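# Lift a carton with both hands and hold it

## Task

Grip the carton between the two hands, raise the whole of it so its lowest point is at least about three finger widths above the table, and keep it steady in the air without it touching anything else. At the end no motor of either hand may still report moving in hand_stopped_by.

## Robot and tools

Robot: the upper body of a humanoid on a stand past the table's -x edge, facing roughly +x. left_arm (the robot's own left, +y side) carries a left hand; right_arm (-y side) carries a right hand. Each hand has five fingers driven by six motors.

Scene frame: table top at z = 0, +z up, +x across the table away from the robot, table's near edge at x = 0.18 m. Shoulders sit about 0.28 m above the pelvis (pelvis 0.01 to 0.14 m above the table), 0.06 m toward +x, and 0.10 m to either side. A hand point reaches at most 0.62 m from its shoulder; reported positions get less accurate at long reach. The body may be turned or tilted slightly.

Hand point: a point fixed to the palm, 0.05 m in front of it, where index pad and thumb tip meet in a pinch. Its own axes: +z runs along the straightened fingers (fingertips 0.06 to 0.07 m beyond), +y points out of the palm, +x runs across the palm away from the thumb on the right hand and toward the thumb on the left hand. A wrist bracket on the little finger's side protrudes 0.03 m past the point along +y and 0.11 m across the palm; it can collide.

Rows: every motion command is a row of 28 numbers, each in [-1, 1], always including both arms. Order: left_arm dx, dy, dz, rx, ry, rz, then left_gripper little, ring, middle, index, thumb_bend, thumb_turn, force_limit, speed; then the same 14 for right_arm and right_gripper. dx..rz are an offset, not a pose: a target relative to the hand point's measured pose at the start of the action (for a call's first action, the last pose a result reported), expressed in the hand point's own axes. 1.0 equals 0.6 m or 180 degrees; rx, ry, rz form a single rotation vector. Each row is measured from that start pose, not from the row before. Hand numbers are absolute targets: fingers and thumb_bend +1 straight, -1 fully curled; thumb_turn +1 beside the palm, -1 across in front of it. A pinch is roughly index -0.22, thumb_bend -0.75, thumb_turn -0.57. force_limit maps -1..+1 to about 0..10 N at the fingertip (0..15 N for the two thumb motors) and only stops closing motion. speed maps -1..+1 to nearly zero..full (full travel in 0.6 s). Hand numbers are never 'no change': to keep a hand as is, repeat its last sent eight numbers, or before any were sent, its hand_measured six values plus hand_force_limit and hand_speed.

Tools:
execute_actions(actions): a list of actions; each action is up to 15 rows, one per 1/30 s step, and a short table keeps its last row for the remaining steps. An empty list just returns state and images.
move(target, speed, blocking): target is one 28-number row; its offsets count from the pose in the latest result that shows one. Both hand points travel straight toward their targets, finishing together, over 0.5 to 10 s (cut off at 10 s). speed is the path's top speed in m/s, 0.002 to 0.5 (default 0.25), turning up to twice that in rad/s. Paths do not avoid obstacles or the other arm, and the hand can lag, stray or overshoot the speed, most with an almost straight arm. Faster contact hits harder; aiming deeper past a contact presses harder. blocking=false returns after 0.5 s while the arm keeps going; then only wait or stop are accepted until a result shows the move ended.
wait(seconds): 0 to 10 s, arms hold their last command; returns early if a move ends.
stop(): brakes a running move; needs room to stop.
zoom_image(camera, region): closer view of cam_high, cam_left_wrist or cam_right_wrist; region [x0, y0, x1, y1] in pixels, at most 504 x 504, origin top-left.
show_instructions(): shows reference pages.
finished_scene(scene): ends the scene after the last command is held; irreversible.

Controller: per step the commanded pose is clipped to within 70 mm and 16 degrees of the measured pose, then solved by damped IK, position first. Far targets need several actions; the arm stops at its last clipped pose. Joints are limited to 2.4 rad/s.

Results: state line gives each hand point's end_effector_position (m) and end_effector_quat_wxyz in the scene frame; 'Hand target' lines give the pose currently driven toward; 'pose unreachable' means a clearance check altered or blocked that arm. move adds a 'move:' line: done, off_target, moving, held or fault, plus limits (paced = pose clipped; held = some steps blocked, after which the arm may jump quickly) and each hand point's distance to target. Hand fields, six values in motor order: hand_measured (position on the target scale), hand_stopped_by (moving, target, force, stalled, fault), hand_load_n (N at fingertip, positive pushing open). Grip loss shows as loads dropping near 0.

Gripping: each motor starts only when its target changes by 0.01 or more, then locks on arrival or at force_limit; if blocked it reports moving until its travel time passes, then stalled. Turn the thumb in front of the palm before reaching; a full wrap holds 0.035 to 0.08 m objects. To squeeze harder, raise force_limit and send a more closed target; to loosen, send a more open one. Close at speed -0.9 or below for gentle contact.

Avoid: knocking anything off the table; arms or hands striking or pressing each other hard; joint overloads (22 N m, wrist pitch and yaw 4.4 N m, held weight included), which freeze that arm for 10 s; long heavy holding that overheats motors (warning at 90 °C, arm drops at 120 °C); drops, slips and slams. For an arm that should stay put, send the offset back to its wanted pose first, then zeros.

Each tool is called after "Emit:" as name([rows], argument=value, ...), one row to a line, values as JSON.

## Session

Emit:
execute_actions(actions=[])

Scene clock: 0.00 s.
left_arm: end_effector_position=(+0.0861, +0.1745, +0.4782) hand_measured=(+1.000, +1.000, +1.000, +1.000, +1.000, +1.000) hand_load_n=(+0.0, +0.0, +0.0, +0.0, +0.0, +0.0) hand_stopped_by=(target, target, target, target, target, target) hand_force_limit=0.00 hand_speed=-0.80 end_effector_quat_wxyz=(-0.001, -0.004, -0.107, +0.994) | right_arm: end_effector_position=(+0.1596, -0.0890, +0.4898) hand_measured=(+1.000, +1.000, +1.000, +1.000, +1.000, +1.000) hand_load_n=(+0.0, +0.0, +0.0, +0.0, +0.0, +0.0) hand_stopped_by=(target, target, target, target, target, target) hand_force_limit=0.00 hand_speed=-0.80 end_effector_quat_wxyz=(+0.988, -0.108, -0.007, +0.108)
Joint positions: left_arm=[-0.078  0.524  0.287 -0.614 -0.718 -1.053 -0.329] | right_arm=[-0.18  -0.406 -0.257 -0.552  0.469 -1.008  0.172]
Joint velocities: left_arm=[-0.005 -0.006  0.023  0.003  0.009  0.     0.   ] | right_arm=[ 0.002  0.003  0.    -0.002  0.002  0.     0.   ]
Motor temperatures (°C, as the motors report them): left_arm=[34 28 34 37 29 23 25] | right_arm=[34 40 27 33 27 20 29]
Hand target (left_arm): +0.086, +0.174, +0.478; -0.001, -0.004, -0.107, +0.994
Hand target (right_arm): +0.160, -0.089, +0.490; +0.988, -0.108, -0.007, +0.108

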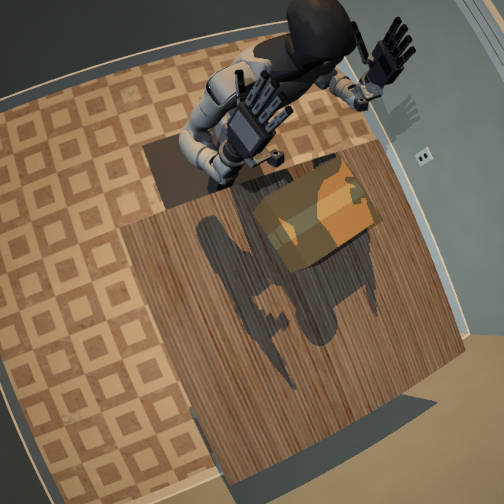

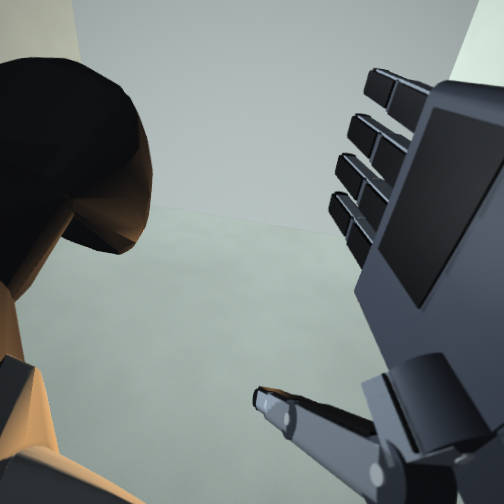

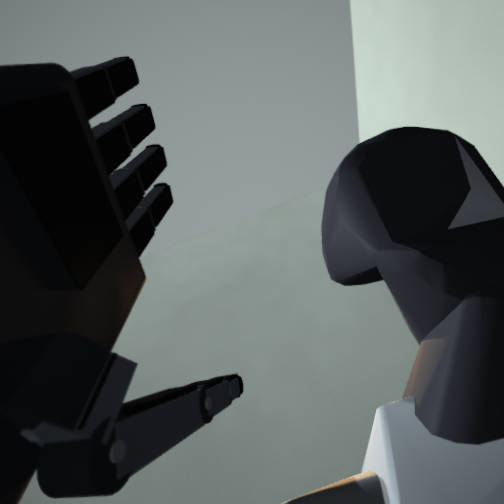

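Emit:
execute_actions(actions=[])

Emit:
zoom_image(camera="cam_high", region=[200, 100, 450, 350])

Scene clock: 0.83 s.
left_arm: end_effector_position=(+0.0861, +0.1745, +0.4782) hand_measured=(+1.000, +1.000, +1.000, +1.000, +1.000, +1.000) hand_load_n=(+0.0, +0.0, +0.0, +0.0, +0.0, +0.0) hand_stopped_by=(target, target, target, target, target, target) hand_force_limit=0.00 hand_speed=-0.80 end_effector_quat_wxyz=(-0.001, -0.004, -0.107, +0.994) | right_arm: end_effector_position=(+0.1596, -0.0890, +0.4898) hand_measured=(+1.000, +1.000, +1.000, +1.000, +1.000, +1.000) hand_load_n=(+0.0, +0.0, +0.0, +0.0, +0.0, +0.0) hand_stopped_by=(target, target, target, target, target, target) hand_force_limit=0.00 hand_speed=-0.80 end_effector_quat_wxyz=(+0.988, -0.108, -0.007, +0.108)
Joint positions: left_arm=[-0.078  0.524  0.287 -0.614 -0.718 -1.053 -0.329] | right_arm=[-0.18  -0.406 -0.257 -0.552  0.469 -1.008  0.172]
Joint velocities: left_arm=[-0.002  0.005  0.005  0.002 -0.006  0.     0.   ] | right_arm=[ 0.006  0.011  0.006 -0.006 -0.002  0.     0.   ]
Motor temperatures (°C, as the motors report them): left_arm=[34 28 34 37 29 23 25] | right_arm=[34 40 27 33 27 20 29]
Hand target (left_arm): +0.086, +0.174, +0.478; -0.001, -0.004, -0.107, +0.994
Hand target (right_arm): +0.160, -0.089, +0.490; +0.988, -0.108, -0.007, +0.108

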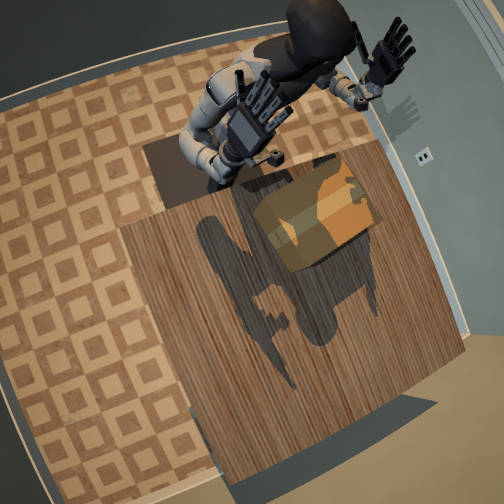

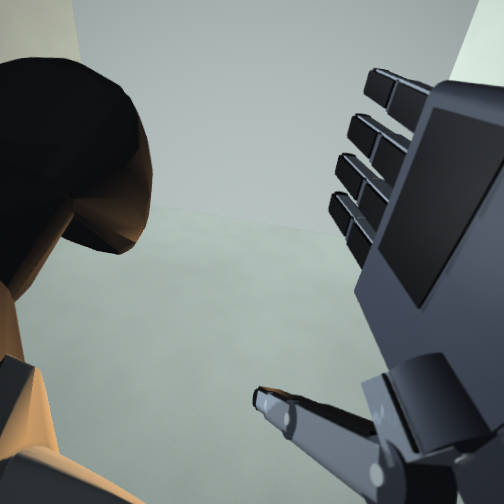

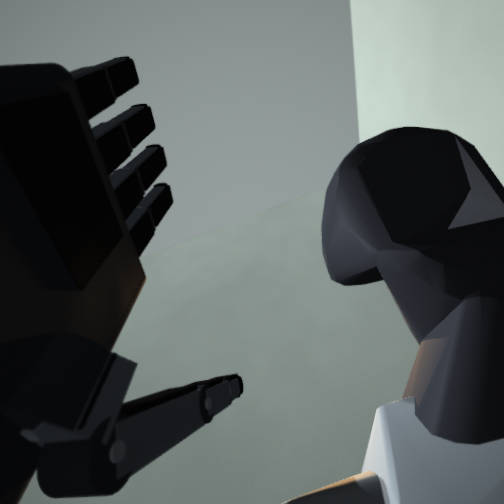

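Region (200, 100, 450, 350) of cam_high's 504x504 image, scaled by 2.016, with more detail than that image has.

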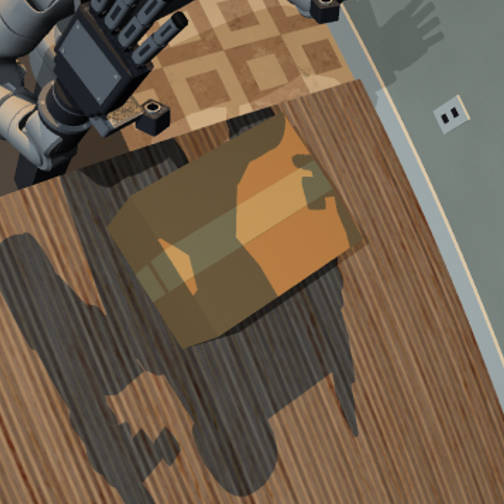

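Emit:
zoom_image(camera="cam_high", region=[240, 180, 340, 280])

Emit:
zoom_image(camera="cam_high", region=[300, 140, 400, 240])

Region (240, 180, 340, 280) of cam_high's 504x504 image, scaled by 5.040, with more detail than that image has.

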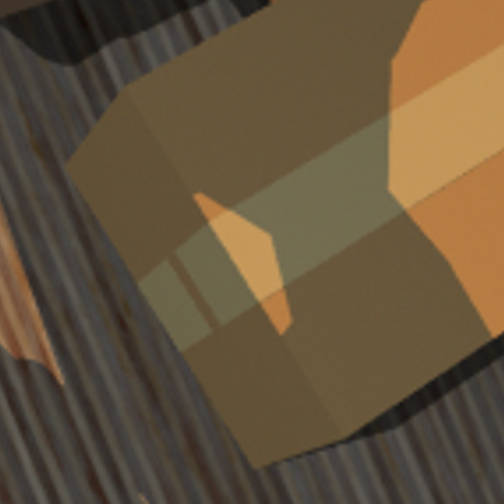

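Region (300, 140, 400, 240) of cam_high's 504x504 image, scaled by 5.040, with more detail than that image has.

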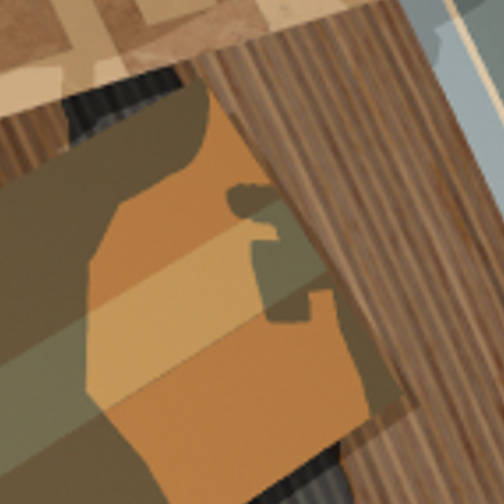

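Emit:
zoom_image(camera="cam_high", region=[170, 60, 330, 220])

Region (170, 60, 330, 220) of cam_high's 504x504 image, scaled by 3.150, with more detail than that image has.

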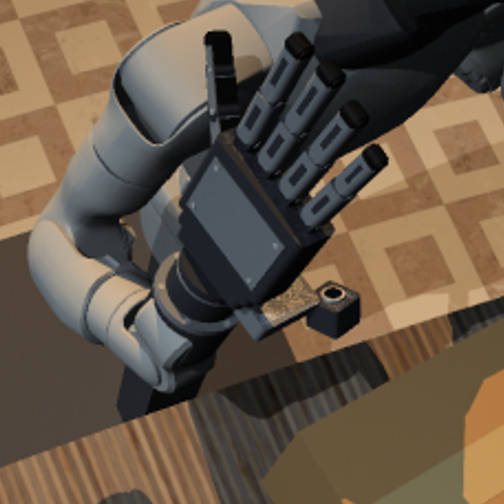

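Emit:
move(target=[-0.338,-0.123,-0.257,-0.042,-0.424,-0.18,0.045,-0.17,-0.24,-0.165,1,1,0,0, 0.265,-0.072,-0.269,-0.064,0.415,0.194,0.07,-0.17,-0.26,-0.21,1,1,0,0], speed=0.4)

Scene clock: 5.57 s.
left_arm: end_effector_position=(+0.2913, +0.2743, +0.3516) hand_measured=(+0.046, -0.170, -0.240, -0.164, +1.000, +1.000) hand_load_n=(+0.0, +0.0, +0.0, +0.0, +0.0, +0.0) hand_stopped_by=(target, target, target, target, target, target) hand_force_limit=0.00 hand_speed=0.00 end_effector_quat_wxyz=(+0.195, +0.621, -0.148, +0.745) | right_arm: end_effector_position=(+0.3334, -0.1260, +0.3462) hand_measured=(+0.070, -0.170, -0.260, -0.210, +1.000, +1.000) hand_load_n=(+0.0, +0.0, +0.0, +0.0, +0.0, +0.0) hand_stopped_by=(target, target, target, target, target, target) hand_force_limit=0.00 hand_speed=0.00 end_effector_quat_wxyz=(+0.707, -0.241, +0.600, +0.286)
Joint positions: left_arm=[ 0.023  1.338  0.083  0.177 -1.496 -0.31  -0.892] | right_arm=[ 0.281 -1.258 -0.112 -0.068  1.438 -0.486  0.718]
Joint velocities: left_arm=[ 0.002 -0.009 -0.018 -0.002  0.     0.    -0.003] | right_arm=[0.    0.    0.    0.002 0.002 0.005 0.001]
Motor temperatures (°C, as the motors report them): left_arm=[35 29 34 37 29 23 25] | right_arm=[34 41 27 33 27 20 28]
Hand target (left_arm): +0.291, +0.274, +0.351; +0.197, +0.621, -0.147, +0.744
Hand target (right_arm): +0.334, -0.126, +0.346; +0.707, -0.240, +0.600, +0.288
Off the commanded pose (left_arm): 0.009 m, 2 deg.
Off the commanded pose (right_arm): 0.008 m, 1 deg.
move: off_target (left_arm, right_arm)

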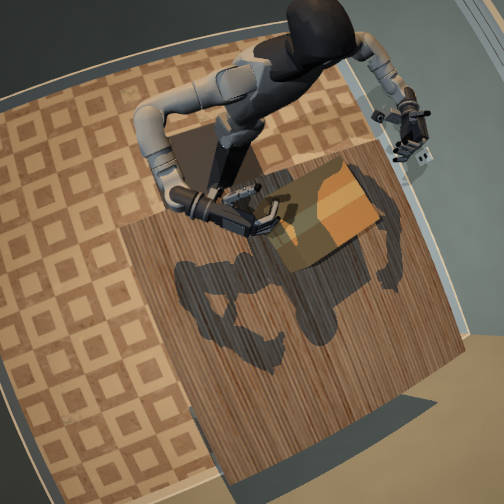

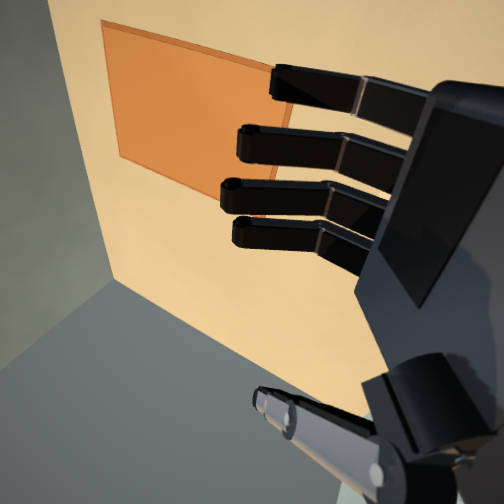

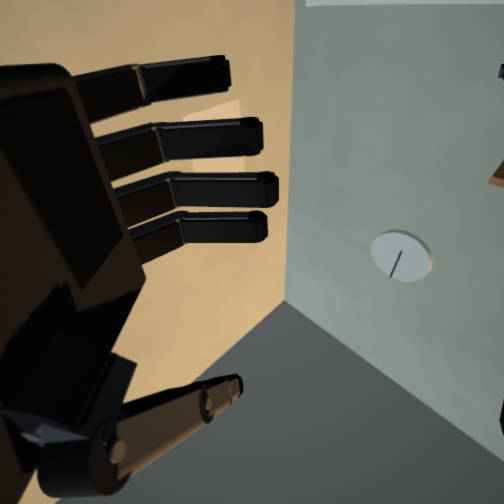

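Emit:
move(target=[-0.365,-0.035,0.006,-0.008,-0.146,-0.064,0.045,-0.17,-0.24,-0.165,1,1,0,0, 0.375,-0.037,0.0395,-0.022,0.1405,0.069,0.07,-0.17,-0.26,-0.21,1,1,0,0], speed=0.25)

Scene clock: 7.77 s.
left_arm: end_effector_position=(+0.3315, +0.2747, +0.1333) hand_measured=(+0.046, -0.170, -0.240, -0.164, +1.000, +1.000) hand_load_n=(+0.0, +0.0, +0.0, +0.0, +0.0, +0.0) hand_stopped_by=(target, target, target, target, target, target) hand_force_limit=0.00 hand_speed=0.00 end_effector_quat_wxyz=(+0.221, +0.792, -0.106, +0.560) | right_arm: end_effector_position=(+0.3942, -0.1060, +0.1251) hand_measured=(+0.070, -0.170, -0.260, -0.210, +1.000, +1.000) hand_load_n=(+0.0, +0.0, +0.0, +0.0, +0.0, +0.0) hand_stopped_by=(target, target, target, target, target, target) hand_force_limit=0.00 hand_speed=0.00 end_effector_quat_wxyz=(+0.519, -0.235, +0.762, +0.306)
Joint positions: left_arm=[-0.702  0.796 -0.432  1.419 -1.011 -0.363 -1.288] | right_arm=[-0.645 -0.655  0.431  1.37   1.023 -0.424  1.197]
Joint velocities: left_arm=[-0.123 -0.078  0.002  0.272  0.002 -0.089 -0.126] | right_arm=[-0.204  0.121 -0.005  0.469  0.    -0.151  0.232]
Motor temperatures (°C, as the motors report them): left_arm=[35 29 34 37 29 23 25] | right_arm=[35 41 28 33 27 21 28]
Hand target (left_arm): +0.331, +0.274, +0.133; +0.221, +0.792, -0.109, +0.559
Hand target (right_arm): +0.394, -0.105, +0.125; +0.520, -0.237, +0.762, +0.307
Off the commanded pose (left_arm): 0.010 m, 4 deg.
Off the commanded pose (right_arm): 0.007 m, 3 deg.
move: off_target (left_arm, right_arm)

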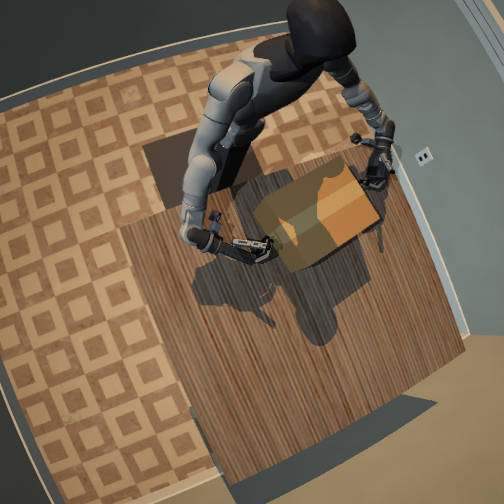

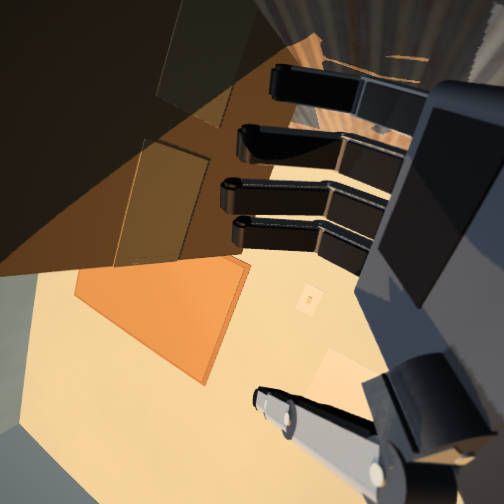

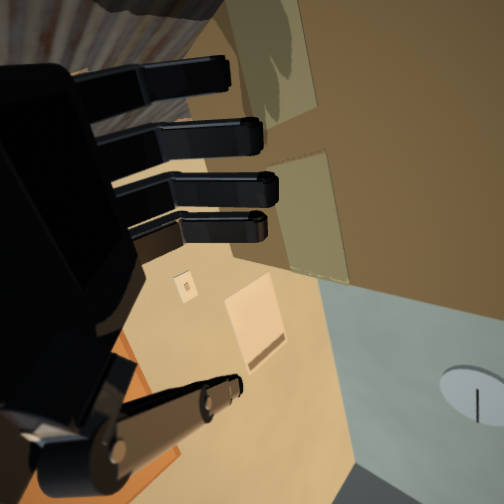

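Emit:
execute_actions(actions=[])

Emit:
zoom_image(camera="cam_high", region=[220, 120, 420, 300])

Scene clock: 7.90 s.
left_arm: end_effector_position=(+0.3315, +0.2749, +0.1333) hand_measured=(+0.046, -0.170, -0.240, -0.164, +1.000, +1.000) hand_load_n=(+0.0, +0.0, +0.0, +0.0, +0.0, +0.0) hand_stopped_by=(target, target, target, target, target, target) hand_force_limit=0.00 hand_speed=0.00 end_effector_quat_wxyz=(+0.220, +0.792, -0.106, +0.560) | right_arm: end_effector_position=(+0.3943, -0.1060, +0.1252) hand_measured=(+0.070, -0.170, -0.260, -0.210, +1.000, +1.000) hand_load_n=(+0.0, +0.0, +0.0, +0.0, +0.0, +0.0) hand_stopped_by=(target, target, target, target, target, target) hand_force_limit=0.00 hand_speed=0.00 end_effector_quat_wxyz=(+0.520, -0.235, +0.762, +0.306)
Joint positions: left_arm=[-0.709  0.793 -0.432  1.433 -1.01  -0.368 -1.295] | right_arm=[-0.658 -0.648  0.43   1.398  1.023 -0.433  1.211]
Joint velocities: left_arm=[-0.006  0.006  0.002  0.015 -0.006 -0.007 -0.006] | right_arm=[-0.012  0.011 -0.006  0.029  0.002 -0.013  0.018]
Motor temperatures (°C, as the motors report them): left_arm=[35 29 34 37 29 23 25] | right_arm=[35 41 28 33 27 21 28]
Hand target (left_arm): +0.331, +0.274, +0.133; +0.221, +0.792, -0.109, +0.559
Hand target (right_arm): +0.394, -0.105, +0.125; +0.520, -0.237, +0.762, +0.307
Off the commanded pose (left_arm): 0.010 m, 4 deg.
Off the commanded pose (right_arm): 0.007 m, 3 deg.

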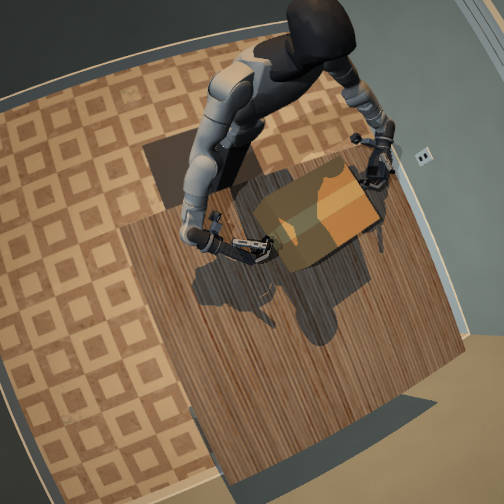

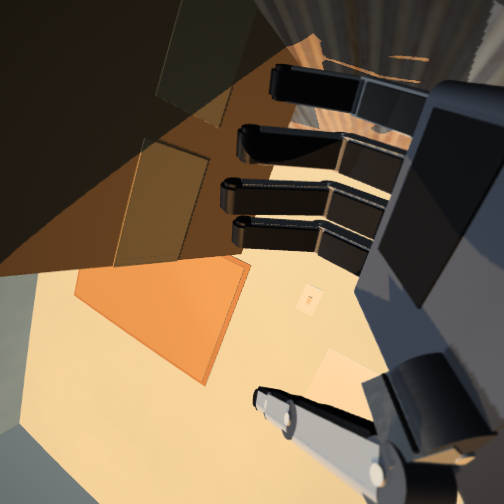

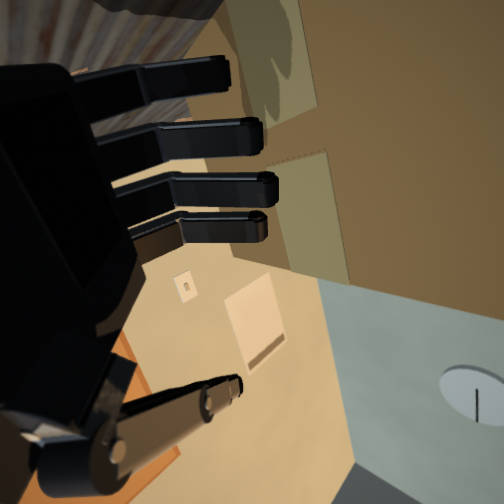

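Region (220, 120, 420, 300) of cam_high's 504x504 image, scaled by 2.520, with more detail than that image has; it fills the top 454 rows of this view, and the rest is white.

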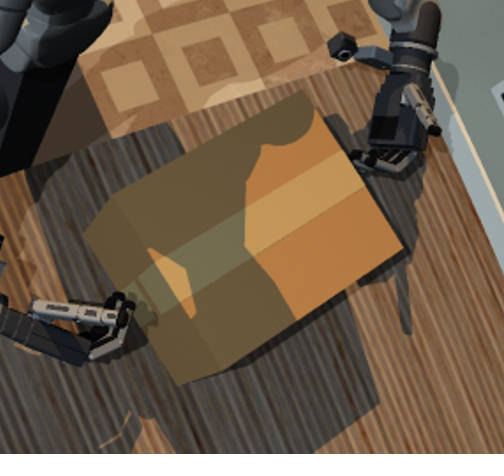

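Emit:
move(target=[0.008,0.026,0.050,0.025,0,0,0.045,-0.17,-0.24,-0.165,1,1,0,0, -0.006,0.026,0.043,0.02,0,0,0.07,-0.17,-0.26,-0.21,1,1,0,0], speed=0.07)

Emit:
zoom_image(camera="cam_high", region=[220, 120, 420, 300])

Scene clock: 9.77 s.
left_arm: end_effector_position=(+0.3528, +0.2459, +0.1339) hand_measured=(+0.046, -0.170, -0.240, -0.164, +1.000, +1.000) hand_load_n=(+0.0, +0.0, +0.0, +0.0, +0.0, +0.0) hand_stopped_by=(target, target, target, target, target, target) hand_force_limit=0.00 hand_speed=0.00 end_effector_quat_wxyz=(+0.191, +0.800, -0.091, +0.562) | right_arm: end_effector_position=(+0.4017, -0.0782, +0.1255) hand_measured=(+0.070, -0.170, -0.260, -0.210, +1.000, +1.000) hand_load_n=(+0.0, +0.0, -0.5, +0.0, +0.0, +0.0) hand_stopped_by=(target, target, target, target, target, target) hand_force_limit=0.00 hand_speed=0.00 end_effector_quat_wxyz=(+0.525, -0.220, +0.773, +0.281)
Joint positions: left_arm=[-0.454  0.911 -0.449  0.745 -1.031 -0.188 -0.801] | right_arm=[-0.447 -0.757  0.488  0.798  1.022 -0.28   0.77 ]
Joint velocities: left_arm=[ 0.003  0.005  0.009 -0.014  0.002  0.007  0.007] | right_arm=[ 0.008 -0.005 -0.009 -0.003  0.     0.     0.   ]
Motor temperatures (°C, as the motors report them): left_arm=[35 30 34 37 29 23 25] | right_arm=[35 42 28 33 27 21 28]
Hand target (left_arm): +0.353, +0.247, +0.135; +0.190, +0.800, -0.088, +0.562
Hand target (right_arm): +0.401, -0.077, +0.124; +0.523, -0.221, +0.773, +0.282
Off the commanded pose (left_arm): 0.002 m, 1 deg.
Off the commanded pose (right_arm): 0.002 m, 0 deg.
move: done

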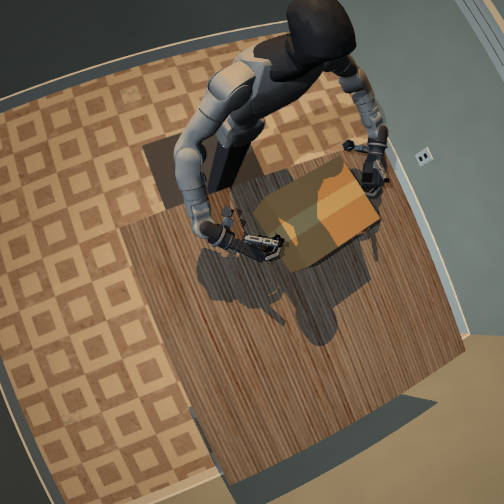

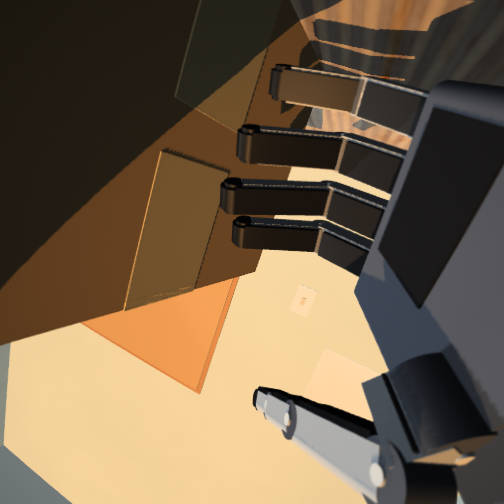

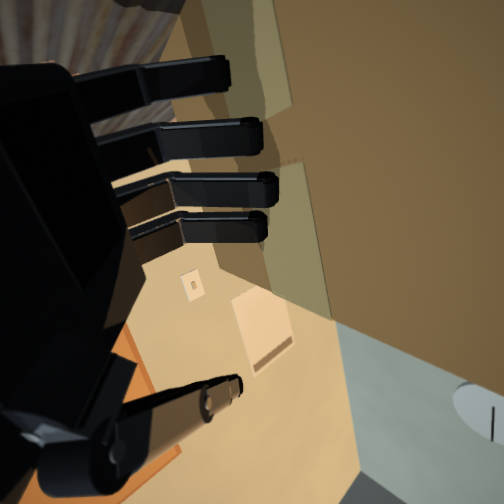

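Region (220, 120, 420, 300) of cam_high's 504x504 image, scaled by 2.520, with more detail than that image has; it fills the top 454 rows of this view, and the rest is white.

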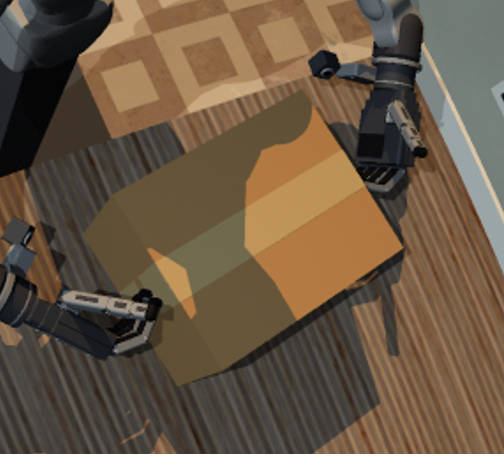

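Emit:
execute_actions([
  [[0,0.002,0.001,-0.001,0,0,0.045,-0.17,-0.24,-0.165,1,1,0,0, 0,0,0,-0.001,0,0,0.07,-0.17,-0.26,-0.21,1,1,0,0],
[0,0.005,0.003,-0.003,0,0,0.045,-0.17,-0.24,-0.165,1,1,0,0, 0,0,0,-0.002,0,0,0.07,-0.17,-0.26,-0.21,1,1,0,0],
[0,0.008,0.005,-0.005,0,0,0.045,-0.17,-0.24,-0.165,1,1,0,0, 0,0,0,-0.004,0,0,0.07,-0.17,-0.26,-0.21,1,1,0,0],
[0,0.011,0.007,-0.007,0,0,0.045,-0.17,-0.24,-0.165,1,1,0,0, 0,0,0,-0.005,0,0,0.07,-0.17,-0.26,-0.21,1,1,0,0],
[0,0.014,0.009,-0.009,0,0,0.045,-0.17,-0.24,-0.165,1,1,0,0, 0,0,0,-0.007,0,0,0.07,-0.17,-0.26,-0.21,1,1,0,0],
[0,0.017,0.011,-0.011,0,0,0.045,-0.17,-0.24,-0.165,1,1,0,0, 0,0,0,-0.008,0,0,0.07,-0.17,-0.26,-0.21,1,1,0,0],
[0,0.019,0.012,-0.013,0,0,0.045,-0.17,-0.24,-0.165,1,1,0,0, 0,0,0,-0.010,0,0,0.07,-0.17,-0.26,-0.21,1,1,0,0],
[0,0.021,0.013,-0.015,0,0,0.045,-0.17,-0.24,-0.165,1,1,0,0, 0,0,0,-0.011,0,0,0.07,-0.17,-0.26,-0.21,1,1,0,0],
[0,0.023,0.015,-0.017,0,0,0.045,-0.17,-0.24,-0.165,1,1,0,0, 0,0,0,-0.013,0,0,0.07,-0.17,-0.26,-0.21,1,1,0,0],
[0,0.025,0.016,-0.019,0,0,0.045,-0.17,-0.24,-0.165,1,1,0,0, 0,0,0,-0.014,0,0,0.07,-0.17,-0.26,-0.21,1,1,0,0],
[0,0.027,0.017,-0.02,0,0,0.045,-0.17,-0.24,-0.165,1,1,0,0, 0,0.001,0.001,-0.015,0,0,0.07,-0.17,-0.26,-0.21,1,1,0,0],
[0,0.029,0.018,-0.02,0,0,0.045,-0.17,-0.24,-0.165,1,1,0,0, 0,0.002,0.002,-0.015,0,0,0.07,-0.17,-0.26,-0.21,1,1,0,0]],
])

Emit:
wait(seconds=0.3)

Scene clock: 11.17 s.
left_arm: end_effector_position=(+0.3562, +0.2313, +0.1350) hand_measured=(+0.046, -0.170, -0.240, -0.164, +1.000, +1.000) hand_load_n=(+0.0, +0.0, -1.5, +0.0, +0.0, +0.0) hand_stopped_by=(target, target, target, target, target, target) hand_force_limit=0.00 hand_speed=0.00 end_effector_quat_wxyz=(+0.211, +0.794, -0.102, +0.561) | right_arm: end_effector_position=(+0.4028, -0.0778, +0.1260) hand_measured=(+0.070, -0.170, -0.260, -0.210, +1.000, +1.000) hand_load_n=(+0.0, +0.0, +0.0, +0.0, +0.0, +0.0) hand_stopped_by=(target, target, target, target, target, target) hand_force_limit=0.00 hand_speed=0.00 end_effector_quat_wxyz=(+0.521, -0.228, +0.767, +0.298)
Joint positions: left_arm=[-0.491  0.88  -0.471  0.764 -1.022 -0.186 -0.825] | right_arm=[-0.515 -0.719  0.488  0.939  1.022 -0.302  0.882]
Joint velocities: left_arm=[-0.005  0.     0.002 -0.009  0.014  0.     0.   ] | right_arm=[-0.048  0.058 -0.009  0.11  -0.008 -0.028  0.063]
Motor temperatures (°C, as the motors report them): left_arm=[35 30 34 37 29 24 25] | right_arm=[35 42 28 33 27 21 28]
Hand target (left_arm): +0.356, +0.226, +0.134; +0.216, +0.793, -0.107, +0.559
Hand target (right_arm): +0.402, -0.076, +0.125; +0.520, -0.231, +0.766, +0.299
Off the commanded pose (left_arm): 0.006 m, 1 deg.
Off the commanded pose (right_arm): 0.002 m, 1 deg.

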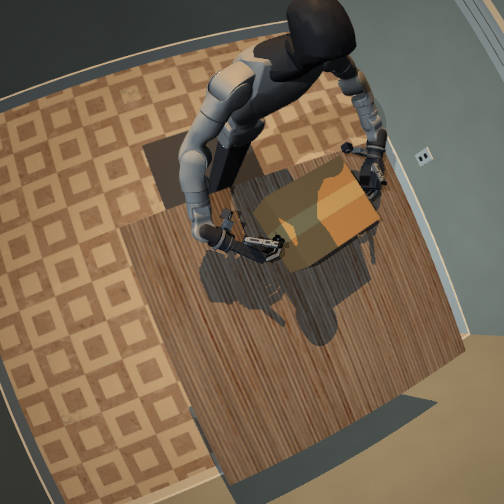

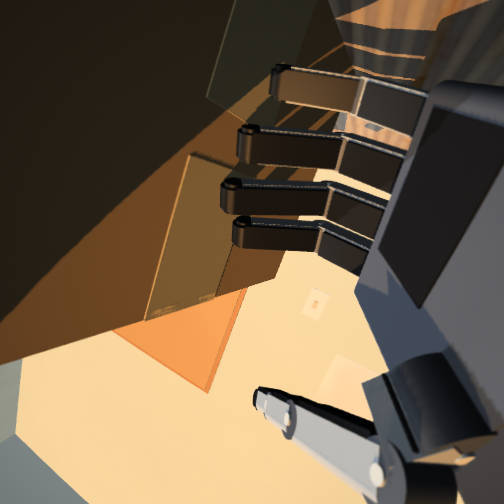

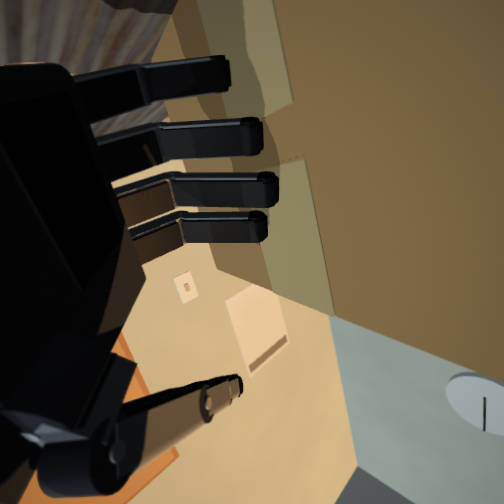

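Scene clock: 11.47 s.
left_arm: end_effector_position=(+0.3562, +0.2313, +0.1350) hand_measured=(+0.046, -0.170, -0.240, -0.164, +1.000, +1.000) hand_load_n=(+0.0, +0.0, -1.5, +0.0, +0.0, +0.0) hand_stopped_by=(target, target, target, target, target, target) hand_force_limit=0.00 hand_speed=0.00 end_effector_quat_wxyz=(+0.211, +0.794, -0.102, +0.561) | right_arm: end_effector_position=(+0.4026, -0.0779, +0.1258) hand_measured=(+0.070, -0.170, -0.260, -0.210, +1.000, +1.000) hand_load_n=(+0.0, +0.0, +0.0, +0.0, +0.0, +0.0) hand_stopped_by=(target, target, target, target, target, target) hand_force_limit=0.00 hand_speed=0.00 end_effector_quat_wxyz=(+0.521, -0.228, +0.767, +0.298)
Joint positions: left_arm=[-0.491  0.88  -0.471  0.764 -1.022 -0.186 -0.825] | right_arm=[-0.516 -0.717  0.488  0.944  1.022 -0.304  0.885]
Joint velocities: left_arm=[-0.003  0.     0.    -0.002  0.     0.     0.   ] | right_arm=[-0.002  0.008  0.     0.008 -0.008  0.     0.   ]
Motor temperatures (°C, as the motors report them): left_arm=[35 30 34 37 29 24 25] | right_arm=[35 42 28 33 27 21 28]
Hand target (left_arm): +0.356, +0.226, +0.134; +0.216, +0.793, -0.107, +0.559
Hand target (right_arm): +0.402, -0.076, +0.125; +0.520, -0.231, +0.766, +0.299
Off the commanded pose (left_arm): 0.006 m, 1 deg.
Off the commanded pose (right_arm): 0.002 m, 1 deg.
wait: 0.30 s; at rest by 0.17 s

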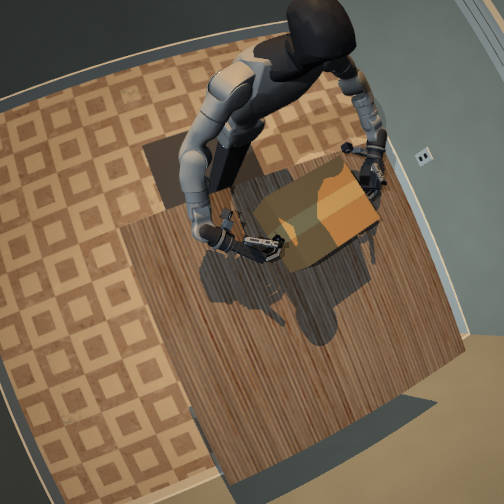

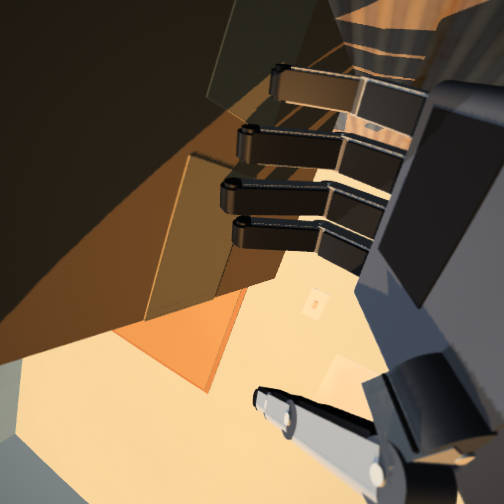

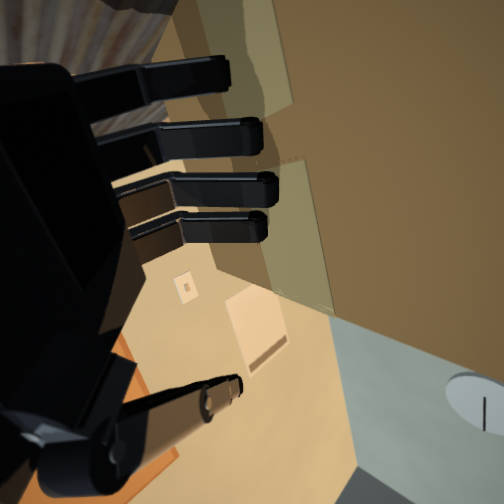

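Emit:
execute_actions([
  [[0,-0.002,-0.002,0,0,0,0.045,-0.17,-0.24,-0.165,1,1,0,0, 0,-0.002,-0.001,0,0,0,0.07,-0.17,-0.26,-0.21,1,1,0,0],
[0,-0.004,-0.004,-0.002,0,0,0.045,-0.17,-0.24,-0.165,1,1,0,0, 0,-0.004,-0.003,-0.002,0,0,0.07,-0.17,-0.26,-0.21,1,1,0,0],
[-0.001,-0.004,-0.006,-0.005,0,0,0.045,-0.17,-0.24,-0.165,1,1,0,0, 0.001,-0.004,-0.005,-0.004,0,0,0.07,-0.17,-0.26,-0.21,1,1,0,0],
[-0.002,-0.003,-0.008,-0.008,0,0,0.045,-0.17,-0.24,-0.165,1,1,0,0, 0.001,-0.003,-0.006,-0.007,0,0,0.07,-0.17,-0.26,-0.21,1,1,0,0],
[-0.003,-0.001,-0.010,-0.012,0,0,0.045,-0.17,-0.24,-0.165,1,1,0,0, 0.002,-0.002,-0.008,-0.010,0,0,0.07,-0.17,-0.26,-0.21,1,1,0,0],
[-0.004,0.001,-0.012,-0.016,0,0,0.045,-0.17,-0.24,-0.165,1,1,0,0, 0.003,-0.001,-0.010,-0.013,0,0,0.07,-0.17,-0.26,-0.21,1,1,0,0],
[-0.005,0.003,-0.015,-0.020,0,0,0.045,-0.17,-0.24,-0.165,1,1,0,0, 0.004,0,-0.012,-0.016,0,0,0.07,-0.17,-0.26,-0.21,1,1,0,0],
[-0.006,0.005,-0.017,-0.024,0,0,0.045,-0.17,-0.24,-0.165,1,1,0,0, 0.004,0.002,-0.013,-0.019,0,0,0.07,-0.17,-0.26,-0.21,1,1,0,0],
[-0.007,0.006,-0.019,-0.027,0,0,0.045,-0.17,-0.24,-0.165,1,1,0,0, 0.005,0.003,-0.014,-0.022,0,0,0.07,-0.17,-0.26,-0.21,1,1,0,0],
[-0.007,0.007,-0.019,-0.03,0,0,0.045,-0.17,-0.24,-0.165,1,1,0,0, 0.005,0.004,-0.014,-0.024,0,0,0.07,-0.17,-0.26,-0.21,1,1,0,0],
[-0.007,0.008,-0.018,-0.03,0,0,0.045,-0.17,-0.24,-0.165,1,1,0,0, 0.005,0.005,-0.013,-0.025,0,0,0.07,-0.17,-0.26,-0.21,1,1,0,0]],
  [[0,0.004,0.003,-0.003,0,0,0.045,-0.17,-0.24,-0.165,1,1,0,0, 0,0.004,0.003,-0.003,0,0,0.07,-0.17,-0.26,-0.21,1,1,0,0],
[0,0.008,0.006,-0.005,0,0,0.045,-0.17,-0.24,-0.165,1,1,0,0, 0,0.008,0.006,-0.005,0,0,0.07,-0.17,-0.26,-0.21,1,1,0,0],
[-0.001,0.013,0.009,-0.008,0.001,-0.001,0.045,-0.17,-0.24,-0.165,1,1,0,0, 0,0.013,0.009,-0.008,-0.001,0.001,0.07,-0.17,-0.26,-0.21,1,1,0,0],
[-0.001,0.018,0.012,-0.010,0.001,-0.001,0.045,-0.17,-0.24,-0.165,1,1,0,0, 0.001,0.018,0.012,-0.010,-0.001,0.001,0.07,-0.17,-0.26,-0.21,1,1,0,0],
[-0.002,0.023,0.014,-0.013,0.002,-0.002,0.045,-0.17,-0.24,-0.165,1,1,0,0, 0.001,0.023,0.015,-0.013,-0.002,0.002,0.07,-0.17,-0.26,-0.21,1,1,0,0],
[-0.002,0.028,0.017,-0.015,0.002,-0.003,0.045,-0.17,-0.24,-0.165,1,1,0,0, 0.001,0.028,0.018,-0.015,-0.002,0.003,0.07,-0.17,-0.26,-0.21,1,1,0,0],
[-0.003,0.033,0.020,-0.018,0.003,-0.003,0.045,-0.17,-0.24,-0.165,1,1,0,0, 0.002,0.033,0.021,-0.018,-0.003,0.003,0.07,-0.17,-0.26,-0.21,1,1,0,0],
[-0.003,0.038,0.023,-0.020,0.003,-0.004,0.045,-0.17,-0.24,-0.165,1,1,0,0, 0.002,0.038,0.024,-0.020,-0.003,0.004,0.07,-0.17,-0.26,-0.21,1,1,0,0],
[-0.004,0.043,0.025,-0.023,0.004,-0.005,0.045,-0.17,-0.24,-0.165,1,1,0,0, 0.002,0.043,0.027,-0.023,-0.004,0.005,0.07,-0.17,-0.26,-0.21,1,1,0,0],
[-0.004,0.048,0.028,-0.025,0.004,-0.005,0.045,-0.17,-0.24,-0.165,1,1,0,0, 0.003,0.048,0.030,-0.025,-0.004,0.005,0.07,-0.17,-0.26,-0.21,1,1,0,0],
[-0.005,0.053,0.031,-0.028,0.005,-0.006,0.045,-0.17,-0.24,-0.165,1,1,0,0, 0.003,0.053,0.033,-0.028,-0.005,0.006,0.07,-0.17,-0.26,-0.21,1,1,0,0],
[-0.005,0.058,0.034,-0.030,0.005,-0.006,0.045,-0.17,-0.24,-0.165,1,1,0,0, 0.003,0.058,0.036,-0.030,-0.005,0.006,0.07,-0.17,-0.26,-0.21,1,1,0,0],
[-0.006,0.062,0.037,-0.032,0.006,-0.007,0.045,-0.17,-0.24,-0.165,1,1,0,0, 0.004,0.063,0.039,-0.033,-0.006,0.007,0.07,-0.17,-0.26,-0.21,1,1,0,0]],
])

Emit:
wait(seconds=0.3)

Scene clock: 13.30 s.
left_arm: end_effector_position=(+0.3452, +0.2290, +0.1366) hand_measured=(+0.046, -0.170, -0.240, -0.164, +1.000, +1.000) hand_load_n=(-5.0, +0.0, -5.5, +0.0, +0.0, +0.0) hand_stopped_by=(target, target, target, target, target, target) hand_force_limit=0.00 hand_speed=0.00 end_effector_quat_wxyz=(+0.242, +0.782, -0.119, +0.561) | right_arm: end_effector_position=(+0.3945, -0.0776, +0.1255) hand_measured=(+0.070, -0.170, -0.262, -0.210, +1.000, +1.000) hand_load_n=(+0.0, -1.0, -10.0, +0.0, +0.0, +0.0) hand_stopped_by=(target, target, target, target, target, target) hand_force_limit=0.00 hand_speed=0.00 end_effector_quat_wxyz=(+0.515, -0.236, +0.757, +0.324)
Joint positions: left_arm=[-0.526  0.851 -0.476  0.886 -1.031 -0.231 -0.974] | right_arm=[-0.566 -0.675  0.489  1.093  1.037 -0.345  1.025]
Joint velocities: left_arm=[ 0.067  0.011 -0.012 -0.1   -0.025  0.     0.08 ] | right_arm=[ 0.089 -0.035  0.041 -0.175  0.049  0.024 -0.126]
Motor temperatures (°C, as the motors report them): left_arm=[36 30 34 37 29 24 25] | right_arm=[36 42 28 33 27 21 29]
Hand target (left_arm): +0.341, +0.192, +0.137; +0.293, +0.766, -0.140, +0.555
Hand target (right_arm): +0.379, -0.041, +0.126; +0.499, -0.260, +0.738, +0.372
Off the commanded pose (left_arm): 0.039 m, 7 deg.
Off the commanded pose (right_arm): 0.041 m, 7 deg.

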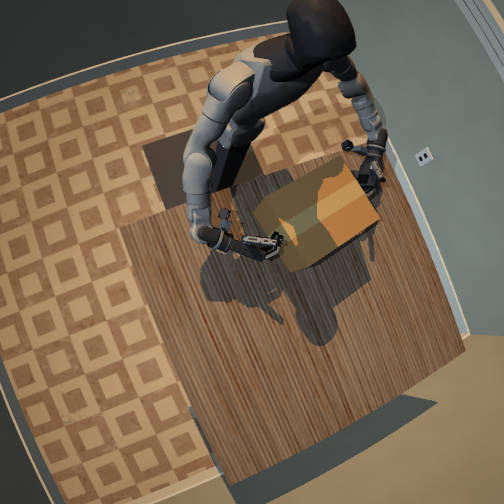

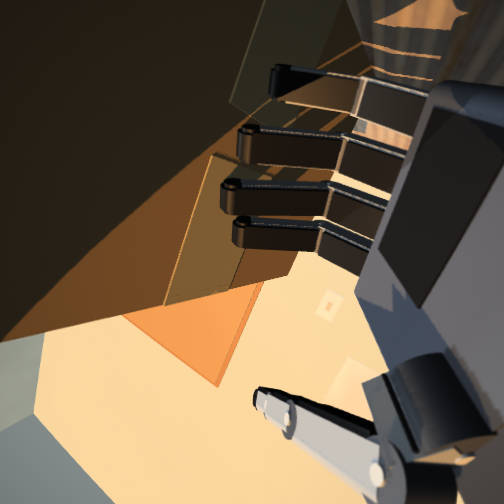

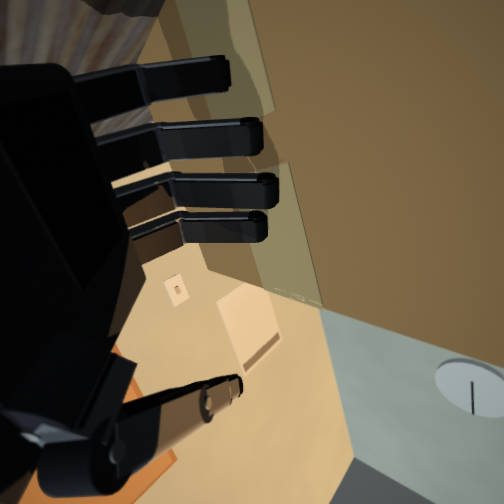

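Scene clock: 13.60 s.
left_arm: end_effector_position=(+0.3452, +0.2290, +0.1366) hand_measured=(+0.046, -0.170, -0.240, -0.164, +1.000, +1.000) hand_load_n=(-5.0, +0.0, -5.5, +0.0, +0.0, +0.0) hand_stopped_by=(target, target, target, target, target, target) hand_force_limit=0.00 hand_speed=0.00 end_effector_quat_wxyz=(+0.242, +0.782, -0.119, +0.562) | right_arm: end_effector_position=(+0.3945, -0.0776, +0.1256) hand_measured=(+0.070, -0.170, -0.262, -0.210, +1.000, +1.000) hand_load_n=(+0.0, -1.0, -10.5, +0.0, +0.0, +0.0) hand_stopped_by=(target, target, target, target, target, target) hand_force_limit=0.00 hand_speed=0.00 end_effector_quat_wxyz=(+0.516, -0.236, +0.758, +0.323)
Joint positions: left_arm=[-0.524  0.852 -0.476  0.882 -1.032 -0.231 -0.97 ] | right_arm=[-0.562 -0.678  0.491  1.084  1.039 -0.344  1.019]
Joint velocities: left_arm=[ 0.002 -0.02   0.003 -0.009 -0.012  0.     0.   ] | right_arm=[-0.002  0.008 -0.003 -0.005  0.     0.     0.   ]
Motor temperatures (°C, as the motors report them): left_arm=[36 30 34 37 29 24 25] | right_arm=[36 42 28 33 27 21 29]
Hand target (left_arm): +0.341, +0.192, +0.137; +0.293, +0.766, -0.140, +0.555
Hand target (right_arm): +0.379, -0.041, +0.126; +0.499, -0.260, +0.738, +0.372
Off the commanded pose (left_arm): 0.039 m, 7 deg.
Off the commanded pose (right_arm): 0.041 m, 7 deg.
wait: 0.30 s; at rest by 0.17 s

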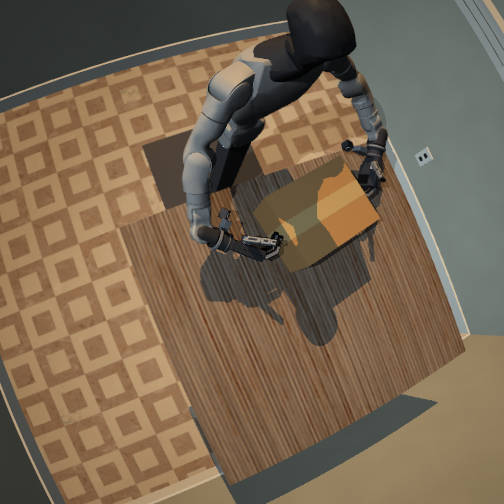

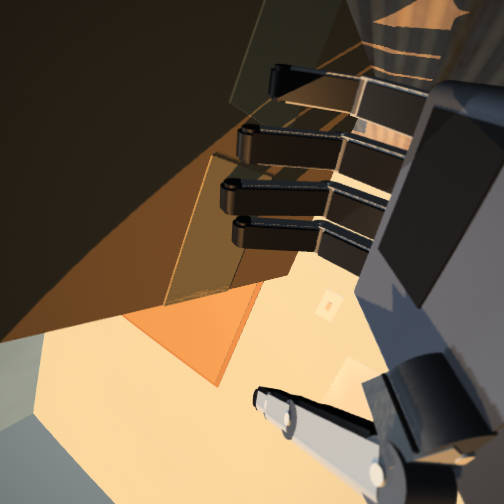

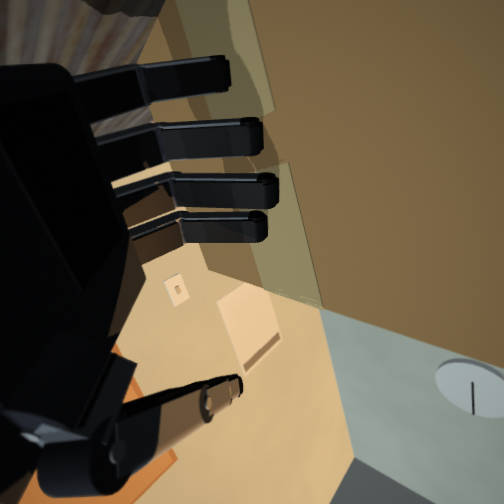

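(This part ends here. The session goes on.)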